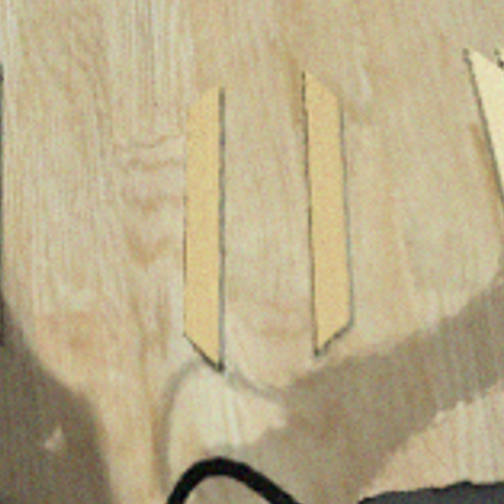

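>>> execute_actions(actions=[{"rows":[[0,0,0,0,0,0,-0.1,0,0,0.03,-0.01,0,0,-0.47],[0,0,0,0,0,0,-0.1,0,0,0.05,-0.025,0,0,-0.47],[0,0,0,0,0,0,-0.1,0,0,0.07,-0.04,0,0,-0.47],[0,0,0,0,0,0,-0.1,-0.01,0,0.09,-0.05,0,0,-0.47],[0,0,0,0,0,0,-0.1,-0.03,0,0.11,-0.06,0,-0.01,-0.47],[0,0,0,0,0,0,-0.1,-0.055,0.01,0.13,-0.065,0,-0.02,-0.47],[0,0,0,0,0,0,-0.1,-0.08,0.02,0.145,-0.07,0,-0.03,-0.47],[0,0,0,0,0,0,-0.1,-0.105,0.03,0.16,-0.075,0,-0.04,-0.47],[0,0,0,0,0,0,-0.1,-0.13,0.04,0.175,-0.08,0,-0.05,-0.47],[0,0,0,0,0,0,-0.1,-0.155,0.05,0.19,-0.083,0,-0.06,-0.47],[0,0,0,0,0,0,-0.1,-0.18,0.06,0.2,-0.086,0,-0.07,-0.47],[0,0,0,0,0,0,-0.1,-0.21,0.07,0.215,-0.089,0,-0.08,-0.47],[0,0,0,0,0,0,-0.1,-0.24,0.08,0.23,-0.092,0,-0.09,-0.47],[0,0,0,0,0,0,-0.1,-0.27,0.09,0.245,-0.095,0,-0.1,-0.47],[0,0,0,0,0,0,-0.1,-0.3,0.1,0.26,-0.098,0,-0.11,-0.47]],"steps":15}], pictures=false)

>>> execute_actions(actions=[{"steps":10}], pictures=false)

Scene clock: 395.70 s of 5550.00 s.
left_arm: end_effector_position=(+0.3085, +0.3863, +0.2545) grip_measured=-0.103 end_effector_quat_wxyz=(+0.467, -0.406, +0.785, -0.028) | right_arm: end_effector_position=(+0.0674, +0.0025, +0.0773) grip_measured=-0.431 end_effector_quat_wxyz=(+0.002, -0.651, +0.759, +0.008)
Joint positions: left_arm=[ 0.501  0.97   0.961 -0.587  0.005 -0.534  0.042] | right_arm=[ 1.192  1.776  1.331 -1.113 -0.01  -0.08   0.027]
Joint velocities: left_arm=[-0.017  0.012  0.007  0.022 -0.022 -0.051  0.   ] | right_arm=[-1.004  0.466  0.422 -0.227  0.066 -0.579 -0.   ]
Joint torques (N m, as the arm reports them, + toward a larger angle): left_arm=[-0.05 -2.97  6.99  1.91 -0.02  0.03] | right_arm=[-0.49 -8.92  8.89  0.    0.04 -0.02]
Steps of this call (steps 1 to 90: nothing new was sent; then 42.60 s passed at rest; steps 91 to 105: all 15 steps of this action). Readings (joint positions):
91: left_arm=[0.501 0.970 0.961 -0.588 0.005 -0.534] | right_arm=[1.485 1.686 1.058 -0.964 -0.005 0.059]
92: left_arm=[0.501 0.970 0.961 -0.588 0.005 -0.534] | right_arm=[1.485 1.686 1.065 -0.973 -0.005 0.059]
94: left_arm=[0.501 0.970 0.961 -0.588 0.005 -0.534] | right_arm=[1.485 1.686 1.097 -1.007 -0.005 0.059]
98: left_arm=[0.501 0.970 0.961 -0.587 0.005 -0.534] | right_arm=[1.430 1.691 1.199 -1.062 -0.013 0.031]
105: the state above

Scene clock: 396.03 s of 5550.00 s.
left_arm: end_effector_position=(+0.3085, +0.3863, +0.2545) grip_measured=-0.103 end_effector_quat_wxyz=(+0.467, -0.406, +0.785, -0.028) | right_arm: end_effector_position=(+0.0921, -0.0077, +0.0737) grip_measured=-0.431 end_effector_quat_wxyz=(-0.012, -0.647, +0.762, -0.009)
Joint positions: left_arm=[ 0.501  0.97   0.961 -0.587  0.005 -0.534  0.042] | right_arm=[ 1.117  1.806  1.353 -1.148  0.003 -0.147  0.027]
Joint velocities: left_arm=[-0.002 -0.012 -0.002 -0.007 -0.007  0.022  0.001] | right_arm=[-0.007 -0.022 -0.017 -0.066 -0.066 -0.007 -0.001]
Joint torques (N m, as the arm reports them, + toward a larger angle): left_arm=[-0.05 -2.97  6.99  1.9  -0.02  0.03] | right_arm=[ 0.5  -9.16  9.33 -0.07 -0.02 -0.05]
Steps of this call (steps 1 to 10: the robot went on to your last target). Readings (joint positions):
1: left_arm=[0.501 0.970 0.961 -0.587 0.005 -0.534] | right_arm=[1.160 1.790 1.343 -1.118 -0.007 -0.095]
2: left_arm=[0.501 0.970 0.961 -0.587 0.005 -0.534] | right_arm=[1.134 1.799 1.350 -1.119 -0.003 -0.107]
4: left_arm=[0.501 0.970 0.961 -0.587 0.005 -0.534] | right_arm=[1.110 1.806 1.353 -1.125 0.005 -0.123]
8: left_arm=[0.501 0.970 0.961 -0.587 0.005 -0.534] | right_arm=[1.115 1.806 1.353 -1.143 0.004 -0.142]
10: the state above

>>> execute_actions(actions=[{"rows":[[0,0,0,0,0,0,-0.1,-0.02,0.008,0.03,0,0,-0.01,-0.47],[0,0,0,0,0,0,-0.1,-0.05,0.018,0.045,0,0,-0.022,-0.47],[0,0,0,0,0,0,-0.1,-0.085,0.03,0.06,0,0,-0.035,-0.47],[0,0,0,0,0,0,-0.1,-0.12,0.043,0.077,0,0,-0.05,-0.47],[0,0,0,0,0,0,-0.1,-0.155,0.056,0.093,0,0,-0.065,-0.47],[0,0,0,0,0,0,-0.1,-0.19,0.069,0.108,0,0,-0.08,-0.47],[0,0,0,0,0,0,-0.1,-0.225,0.082,0.122,0,0,-0.095,-0.47],[0,0,0,0,0,0,-0.1,-0.26,0.095,0.136,0,0,-0.11,-0.47],[0,0,0,0,0,0,-0.1,-0.295,0.108,0.15,0,0,-0.125,-0.47],[0,0,0,0,0,0,-0.1,-0.33,0.12,0.164,0,0,-0.14,-0.47],[0,0,0,0,0,0,-0.1,-0.36,0.132,0.177,0,0,-0.152,-0.47],[0,0,0,0,0,0,-0.1,-0.39,0.143,0.188,0,0,-0.162,-0.47],[0,0,0,0,0,0,-0.1,-0.415,0.152,0.198,0,0,-0.17,-0.47],[0,0,0,0,0,0,-0.1,-0.433,0.159,0.205,0,0,-0.175,-0.47],[0,0,0,0,0,0,-0.1,-0.445,0.163,0.209,-0.0025,0,-0.177,-0.47]],"steps":15}], pictures=false)

>>> execute_actions(actions=[{"steps":15}])

>>> zoom_image(camera="cam_head_left", region=[240, 240, 360, 350])

>>> zoom_image(camera="cam_head_right", region=[240, 240, 370, 350])

Scene clock: 411.67 s of 5550.00 s.
left_arm: end_effector_position=(+0.3088, +0.3864, +0.2549) grip_measured=-0.103 end_effector_quat_wxyz=(+0.468, -0.406, +0.785, -0.028) | right_arm: end_effector_position=(+0.2732, -0.0536, +0.0676) grip_measured=-0.431 end_effector_quat_wxyz=(+0.009, -0.555, +0.832, -0.002)
Joint positions: left_arm=[ 0.501  0.97   0.961 -0.585  0.005 -0.534  0.042] | right_arm=[ 0.606  1.992  1.578 -1.14   0.007 -0.426  0.027]
Joint velocities: left_arm=[ 0.012 -0.002  0.007  0.022  0.007  0.007 -0.001] | right_arm=[-0.789  0.315  0.227  0.037  0.11  -0.447  0.001]
Joint torques (N m, as the arm reports them, + toward a larger angle): left_arm=[-0.05 -2.98  6.98  1.91 -0.02  0.03] | right_arm=[  1.85 -11.63   9.06   0.    -0.14  -0.06]
Steps of this call (steps 1 to 30: the robot went on to your last target; steps 31 to 90: nothing new was sent; then 12.13 s passed at rest; steps 91 to 105: all 15 steps of this action). Readings (joint positions):
91: left_arm=[0.501 0.970 0.961 -0.587 0.005 -0.534] | right_arm=[1.115 1.806 1.355 -1.154 0.002 -0.157]
92: left_arm=[0.501 0.970 0.961 -0.587 0.005 -0.534] | right_arm=[1.108 1.808 1.361 -1.156 0.000 -0.162]
94: left_arm=[0.501 0.970 0.961 -0.586 0.005 -0.534] | right_arm=[1.068 1.823 1.391 -1.160 -0.007 -0.185]
98: left_arm=[0.501 0.970 0.961 -0.586 0.005 -0.534] | right_arm=[0.896 1.884 1.476 -1.152 -0.009 -0.266]
105: the state above

Scene clock: 412.17 s of 5550.00 s.
left_arm: end_effector_position=(+0.3088, +0.3864, +0.2549) grip_measured=-0.103 end_effector_quat_wxyz=(+0.468, -0.406, +0.785, -0.028) | right_arm: end_effector_position=(+0.2819, -0.0624, +0.0641) grip_measured=-0.431 end_effector_quat_wxyz=(+0.004, -0.571, +0.821, -0.006)
Joint positions: left_arm=[ 0.501  0.97   0.961 -0.585  0.005 -0.534  0.042] | right_arm=[ 0.577  2.006  1.585 -1.143  0.013 -0.495  0.027]
Joint velocities: left_arm=[-0.017 -0.002 -0.002 -0.022  0.007 -0.051 -0.   ] | right_arm=[-0.007 -0.017  0.002 -0.037 -0.11  -0.022 -0.001]
Joint torques (N m, as the arm reports them, + toward a larger angle): left_arm=[-0.05 -2.97  6.99  1.91 -0.02  0.03] | right_arm=[  0.49 -11.48   9.58   0.    -0.06  -0.04]
Steps of this call (steps 1 to 15: the robot went on to your last target). Readings (joint positions):
1: left_arm=[0.501 0.970 0.961 -0.585 0.005 -0.534] | right_arm=[0.583 2.000 1.583 -1.140 0.011 -0.440]
2: left_arm=[0.501 0.970 0.961 -0.585 0.005 -0.534] | right_arm=[0.568 2.004 1.585 -1.140 0.015 -0.451]
4: left_arm=[0.501 0.970 0.961 -0.585 0.005 -0.534] | right_arm=[0.559 2.006 1.585 -1.141 0.019 -0.467]
8: left_arm=[0.501 0.970 0.961 -0.585 0.005 -0.534] | right_arm=[0.572 2.006 1.585 -1.142 0.016 -0.485]
15: the state above

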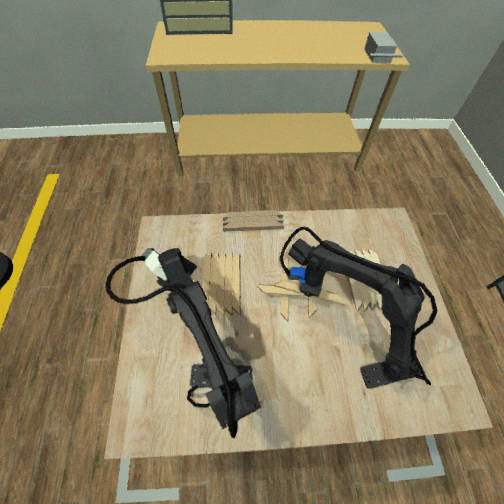

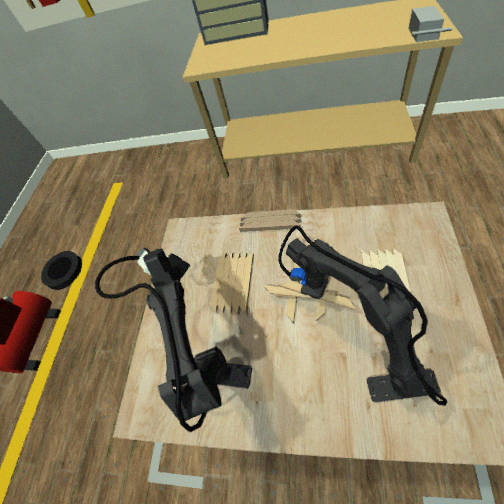

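Region (240, 240, 360, 350) of cam_head_left's 504x504 image, scaled by 4.200, with more detail than that image has; it fills the top 462 rows of this view, and the rest is white.

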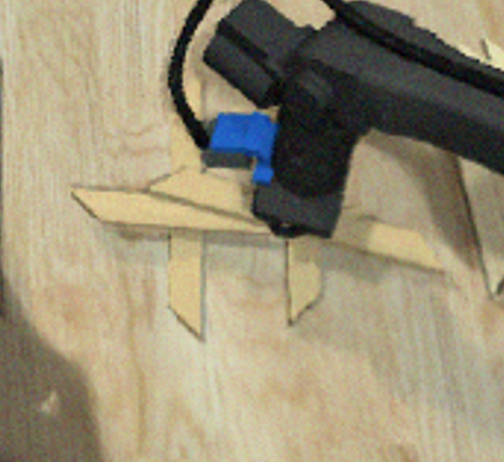

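Region (240, 240, 370, 350) of cam_head_right's 504x504 image, scaled by 3.877, with more detail than that image has; it fills the top 426 rows of this view, and the rest is white.

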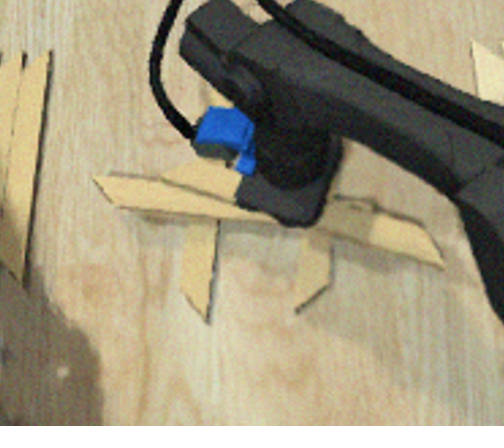

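>>> execute_actions(actions=[{"rows":[[0,0,0,0,0,0,-0.1,0,0.01,-0.015,0.012,-0.006,0,-0.47],[0,0,0,0,0,0,-0.1,0,0.013,-0.022,0.02,-0.006,0,-0.47],[0,0,0,0,0,0,-0.1,0,0.016,-0.03,0.027,-0.006,0,-0.47],[0,0,0,0,0,0,-0.1,0,0.019,-0.038,0.033,-0.006,0,-0.47],[0,0,0,0,0,0,-0.1,0,0.022,-0.046,0.038,-0.006,0,-0.47],[0,0,0,0,0,0,-0.1,0,0.025,-0.054,0.042,-0.006,0,-0.47],[0,0,0,0,0,0,-0.1,0,0.027,-0.06,0.045,-0.006,0,-0.47],[0,0,0,0,0,0,-0.1,0,0.029,-0.066,0.045,-0.006,0,-0.47]],"steps":15}], pictures=false)

Scene clock: 426.73 s of 5550.00 s.
left_arm: end_effector_position=(+0.3090, +0.3865, +0.2552) grip_measured=-0.103 end_effector_quat_wxyz=(+0.469, -0.405, +0.784, -0.028) | right_arm: end_effector_position=(+0.2780, -0.0651, +0.0385) grip_measured=-0.431 end_effector_quat_wxyz=(-0.006, -0.572, +0.820, -0.006)
Joint positions: left_arm=[ 0.501  0.97   0.961 -0.584  0.005 -0.534  0.042] | right_arm=[ 0.577  2.03   1.515 -1.069  0.01  -0.498  0.027]
Joint velocities: left_arm=[-0.007 -0.002 -0.012  0.095 -0.022  0.022 -0.001] | right_arm=[-0.012 -0.002  0.012  0.066 -0.022  0.037 -0.   ]
Joint torques (N m, as the arm reports them, + toward a larger angle): left_arm=[-0.04 -2.96  6.99  1.9  -0.02  0.03] | right_arm=[  0.14 -10.82   6.16   0.18  -0.08   0.04]
Steps of this call (steps 1 to 15: the robot went on to your last target; steps 16 to 90: nothing new was sent; then 11.07 s passed at rest; steps 91 to 105: all 15 steps of this action). Readings (joint positions):
91: left_arm=[0.501 0.970 0.961 -0.585 0.005 -0.534] | right_arm=[0.577 2.006 1.584 -1.141 0.013 -0.498]
92: left_arm=[0.501 0.970 0.961 -0.585 0.005 -0.534] | right_arm=[0.577 2.006 1.580 -1.136 0.012 -0.498]
94: left_arm=[0.501 0.970 0.961 -0.585 0.005 -0.534] | right_arm=[0.577 2.006 1.566 -1.118 0.012 -0.498]
98: left_arm=[0.501 0.970 0.961 -0.584 0.005 -0.534] | right_arm=[0.577 2.019 1.529 -1.085 0.012 -0.498]
105: the state above

>>> execute_actions(actions=[{"rows":[[0,0,0,0,0,0,-0.1,0,0.005,-0.012,0.012,0,0,-0.47],[0,0,0,0,0,0,-0.1,0,0.005,-0.012,0.012,0,0,-0.47],[0,0,0,0,0,0,-0.1,0,0.008,-0.018,0.018,0,0,-0.47],[0,0,0,0,0,0,-0.1,0,0.008,-0.018,0.018,0,0,-0.47],[0,0,0,0,0,0,-0.1,0,0.011,-0.024,0.022,0,0,-0.47],[0,0,0,0,0,0,-0.1,0,0.011,-0.024,0.022,0,0,-0.47],[0,0,0,0,0,0,-0.1,0,0.013,-0.03,0.025,0,0,-0.47]],"steps":15}])

>>> zoom_image(camera="cam_head_right", region=[240, 240, 370, 350])

Scene clock: 435.67 s of 5550.00 s.
left_arm: end_effector_position=(+0.3092, +0.3866, +0.2555) grip_measured=-0.103 end_effector_quat_wxyz=(+0.469, -0.405, +0.784, -0.028) | right_arm: end_effector_position=(+0.2780, -0.0651, +0.0380) grip_measured=-0.431 end_effector_quat_wxyz=(-0.006, -0.572, +0.820, -0.006)
Joint positions: left_arm=[ 0.501  0.97   0.961 -0.582  0.005 -0.534  0.042] | right_arm=[ 0.577  2.03   1.513 -1.067  0.01  -0.498  0.027]
Joint velocities: left_arm=[ 0.002 -0.017 -0.002 -0.037 -0.11  -0.022  0.   ] | right_arm=[ 0.002  0.012 -0.017  0.007  0.066 -0.022  0.   ]
Joint torques (N m, as the arm reports them, + toward a larger angle): left_arm=[-0.04 -2.98  6.99  1.91 -0.03  0.03] | right_arm=[  0.   -10.55   4.17   0.48   0.01   0.01]
Steps of this call (steps 1 to 15: the robot went on to your last target; steps 16 to 90: nothing new was sent; then 5.43 s passed at rest; steps 91 to 105: all 15 steps of this action). Readings (joint positions):
91: left_arm=[0.501 0.970 0.961 -0.584 0.005 -0.534] | right_arm=[0.577 2.030 1.515 -1.069 0.009 -0.498]
92: left_arm=[0.501 0.970 0.961 -0.583 0.005 -0.534] | right_arm=[0.577 2.030 1.515 -1.069 0.010 -0.498]
94: left_arm=[0.501 0.970 0.961 -0.583 0.005 -0.534] | right_arm=[0.577 2.030 1.515 -1.069 0.010 -0.498]
98: left_arm=[0.501 0.970 0.961 -0.583 0.005 -0.534] | right_arm=[0.577 2.030 1.513 -1.067 0.010 -0.498]
105: the state above

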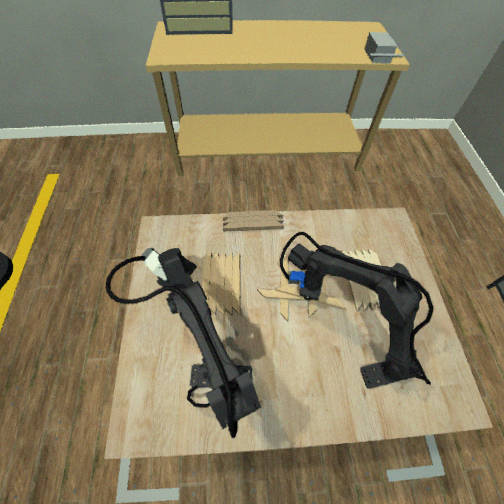

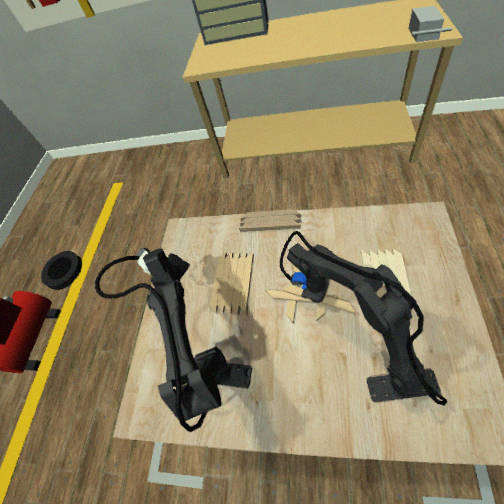

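Region (240, 240, 370, 350) of cam_head_right's 504x504 image, scaled by 3.877, with more detail than that image has; it fills the top 426 rows of this view, and the rest is white.

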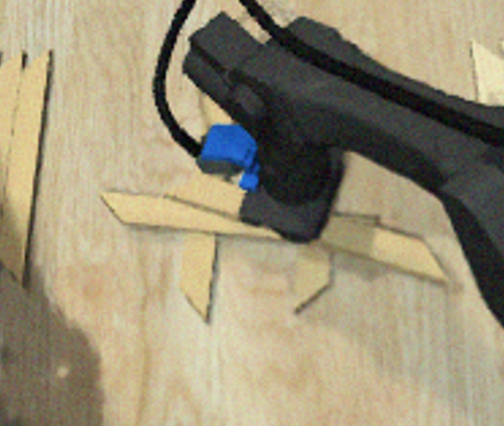

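>>> execute_actions(actions=[{"rows":[[0,0,0,0,0,0,-0.1,0,0,0,0,0,0,-0.42],[0,0,0,0,0,0,-0.1,0,0,0,0,0,0,-0.36],[0,0,0,0,0,0,-0.1,0,0,0,0,0,0,-0.28],[0,0,0,0,0,0,-0.1,0,0,0,0,0,0,-0.2],[0,0,0,0,0,0,-0.1,0,0,0,0,0,0,-0.2],[0,0,0,0,0,0,-0.1,0,0,0.025,-0.008,0,0,-0.2],[0,0,0,0,0,0,-0.1,0,0,0.035,-0.014,0,0,-0.2],[0,0,0,0,0,0,-0.1,0,0,0.045,-0.02,0,0,-0.2]],"steps":15}])

>>> zoom_image(camera="cam_head_right", region=[240, 240, 370, 350])

Scene clock: 452.10 s of 5550.00 s.
left_arm: end_effector_position=(+0.3094, +0.3867, +0.2559) grip_measured=-0.103 end_effector_quat_wxyz=(+0.470, -0.405, +0.784, -0.028) | right_arm: end_effector_position=(+0.2828, -0.0609, +0.0473) grip_measured=-0.203 end_effector_quat_wxyz=(+0.002, -0.572, +0.820, -0.005)
Joint positions: left_arm=[ 0.501  0.97   0.961 -0.581  0.005 -0.534  0.042] | right_arm=[ 0.577  2.03   1.551 -1.089  0.01  -0.498  0.037]
Joint velocities: left_arm=[ 0.002 -0.007 -0.007 -0.037 -0.022  0.037 -0.   ] | right_arm=[-0.007 -0.017  0.007 -0.125 -0.066 -0.051 -0.001]
Joint torques (N m, as the arm reports them, + toward a larger angle): left_arm=[-0.05 -2.99  7.    1.91 -0.02  0.03] | right_arm=[  0.06 -12.01   8.66  -0.07   0.02   0.02]
Steps of this call (steps 1 to 15: the robot went on to your last target; steps 16 to 90: nothing new was sent; then 12.93 s passed at rest; steps 91 to 105: all 15 steps of this action). Readings (joint positions):
91: left_arm=[0.501 0.970 0.961 -0.582 0.005 -0.534] | right_arm=[0.577 2.030 1.513 -1.068 0.010 -0.498]
92: left_arm=[0.501 0.970 0.961 -0.582 0.005 -0.534] | right_arm=[0.577 2.030 1.513 -1.068 0.010 -0.498]
94: left_arm=[0.501 0.970 0.961 -0.582 0.005 -0.534] | right_arm=[0.577 2.030 1.513 -1.067 0.010 -0.498]
98: left_arm=[0.501 0.970 0.961 -0.581 0.005 -0.534] | right_arm=[0.577 2.030 1.527 -1.078 0.010 -0.498]
105: the state above

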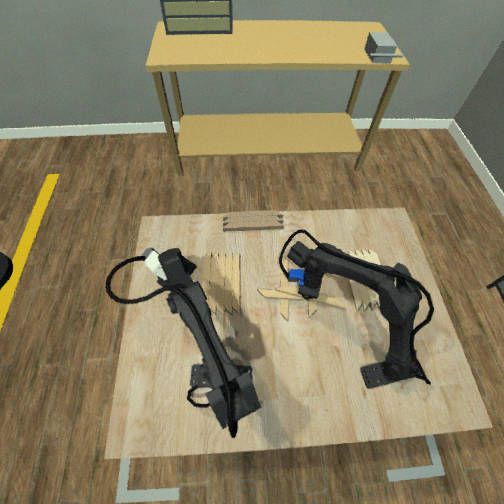

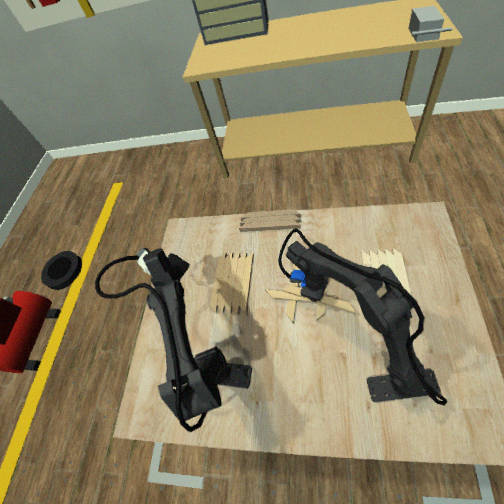

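Region (240, 240, 370, 350) of cam_head_right's 504x504 image, scaled by 3.877, with more detail than that image has; it fills the top 426 rows of this view, and the rest is white.

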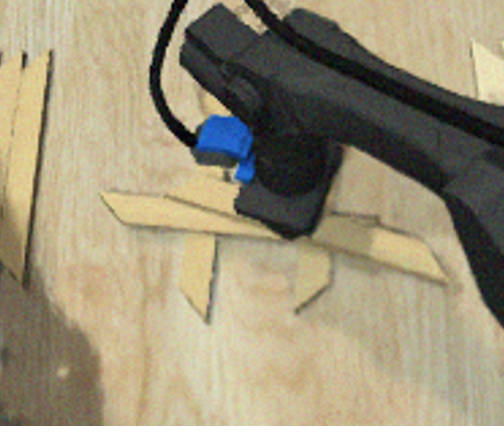

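>>> execute_actions(actions=[{"rows":[[0,0,0,0,0,0,-0.1,0,0,0.005,-0.009,0,0,-0.2],[0,0,0,0,0,0,-0.1,0,0,0.005,-0.009,0,0,-0.25],[0,0,0,0,0,0,-0.1,0,0,0.005,-0.009,0,0,-0.3],[0,0,0,0,0,0,-0.1,0,0,0.005,-0.009,0,0,-0.34],[0,0,0,0,0,0,-0.1,0,0,0.005,-0.009,0,0,-0.38],[0,0,0,0,0,0,-0.1,0,0,0.005,-0.009,0,0,-0.41],[0,0,0,0,0,0,-0.1,0,0,0.005,-0.009,0,0,-0.44],[0,0,0,0,0,0,-0.1,0,0,0.005,-0.009,0,0,-0.47]],"steps":12}], pictures=false)

>>> execute_actions(actions=[{"rows":[[0,0,0,0,0,0,-0.1,0,0,0.025,-0.008,0,0,-0.47],[0,0,0,0,0,0,-0.1,0,0,0.035,-0.015,0,0,-0.47],[0,0,0,0,0,0,-0.1,0,-0.005,0.045,-0.023,0,0,-0.47],[0,0,0,0,0,0,-0.1,0,-0.01,0.055,-0.031,0,0,-0.47],[0,0,0,0,0,0,-0.1,0,-0.015,0.065,-0.039,0,0,-0.47],[0,0,0,0,0,0,-0.1,0,-0.02,0.075,-0.047,0,0,-0.47],[0,0,0,0,0,0,-0.1,0,-0.025,0.085,-0.055,0,0,-0.47]],"steps":15}])

>>> zoom_image(camera="cam_head_right", region=[240, 240, 370, 350])

Scene clock: 466.40 s of 5550.00 s.
left_arm: end_effector_position=(+0.3095, +0.3868, +0.2562) grip_measured=-0.103 end_effector_quat_wxyz=(+0.471, -0.405, +0.783, -0.029) | right_arm: end_effector_position=(+0.2815, -0.0621, +0.0473) grip_measured=-0.444 end_effector_quat_wxyz=(-0.002, -0.572, +0.820, -0.005)
Joint positions: left_arm=[ 0.501  0.97   0.961 -0.579  0.005 -0.534  0.042] | right_arm=[ 0.577  2.03   1.551 -1.096  0.01  -0.498  0.026]
Joint velocities: left_arm=[ 0.002 -0.012  0.002  0.007 -0.081  0.007 -0.001] | right_arm=[ 0.002 -0.022  0.002 -0.022  0.007 -0.037 -0.001]
Joint torques (N m, as the arm reports them, + toward a larger angle): left_arm=[-0.06 -2.98  6.99  1.91 -0.03  0.03] | right_arm=[ -0.02 -12.01   7.79  -0.04   0.05   0.01]
Steps of this call (steps 1 to 15: the robot went on to your last target; steps 16 to 90: nothing new was sent; then 10.90 s passed at rest; steps 91 to 102: all 12 steps of this action). Readings (joint positions):
91: left_arm=[0.501 0.970 0.961 -0.580 0.005 -0.534] | right_arm=[0.577 2.030 1.551 -1.096 0.010 -0.498]
92: left_arm=[0.501 0.970 0.961 -0.580 0.005 -0.534] | right_arm=[0.577 2.030 1.551 -1.096 0.010 -0.498]
94: left_arm=[0.501 0.970 0.961 -0.580 0.005 -0.534] | right_arm=[0.577 2.030 1.551 -1.096 0.010 -0.498]
98: left_arm=[0.501 0.970 0.961 -0.579 0.005 -0.534] | right_arm=[0.577 2.030 1.551 -1.096 0.010 -0.498]
102: the state above

Scene clock: 466.90 s of 5550.00 s.
left_arm: end_effector_position=(+0.3098, +0.3869, +0.2566) grip_measured=-0.103 end_effector_quat_wxyz=(+0.472, -0.405, +0.783, -0.029) | right_arm: end_effector_position=(+0.2845, -0.0594, +0.0734) grip_measured=-0.444 end_effector_quat_wxyz=(+0.003, -0.572, +0.820, -0.005)
Joint positions: left_arm=[ 0.501  0.97   0.961 -0.577  0.005 -0.534  0.042] | right_arm=[ 0.577  2.017  1.638 -1.187  0.01  -0.498  0.026]
Joint velocities: left_arm=[ 0.012  0.002 -0.007 -0.022 -0.022 -0.095 -0.   ] | right_arm=[-0.027 -0.002 -0.002 -0.022 -0.11   0.007 -0.001]
Joint torques (N m, as the arm reports them, + toward a larger angle): left_arm=[-0.04 -2.98  7.    1.91 -0.03  0.03] | right_arm=[ -0.01 -13.71   8.93  -0.01   0.02   0.01]
Steps of this call (steps 1 to 15: all 15 steps of this action). Readings (joint positions):
1: left_arm=[0.501 0.970 0.961 -0.579 0.005 -0.534] | right_arm=[0.577 2.030 1.552 -1.098 0.010 -0.498]
2: left_arm=[0.501 0.970 0.961 -0.579 0.005 -0.534] | right_arm=[0.577 2.030 1.556 -1.102 0.010 -0.498]
4: left_arm=[0.501 0.970 0.961 -0.578 0.005 -0.534] | right_arm=[0.577 2.030 1.573 -1.118 0.010 -0.498]
8: left_arm=[0.501 0.970 0.961 -0.578 0.005 -0.534] | right_arm=[0.577 2.029 1.625 -1.157 0.010 -0.498]
15: the state above

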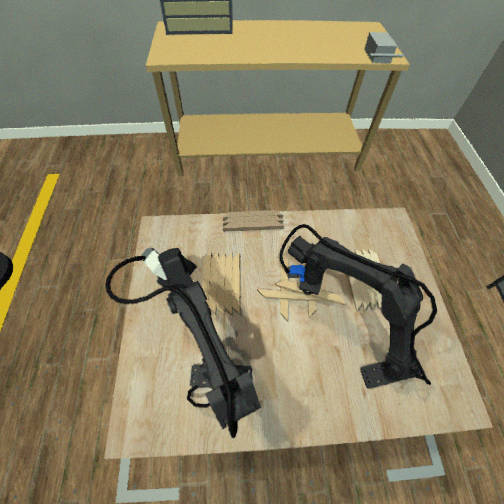

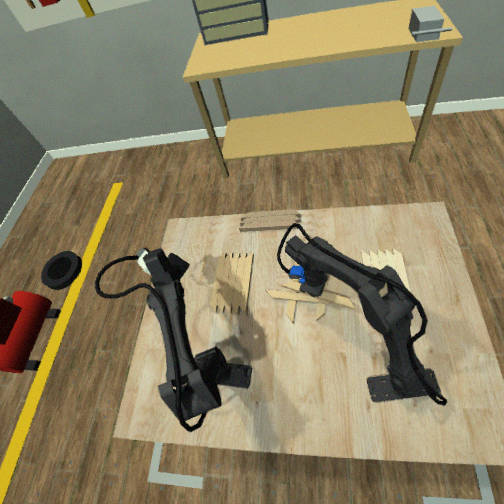

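Region (240, 240, 370, 350) of cam_head_right's 504x504 image, scaled by 3.877, with more detail than that image has; it fills the top 426 rows of this view, and the rest is white.

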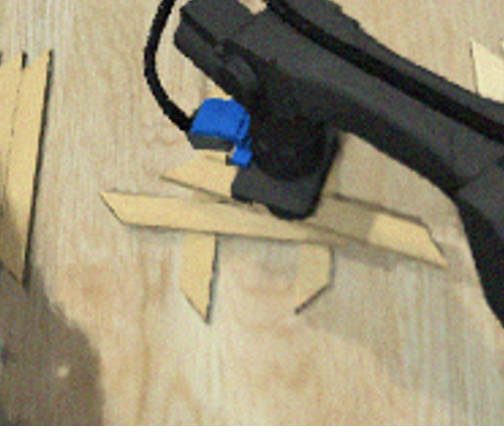

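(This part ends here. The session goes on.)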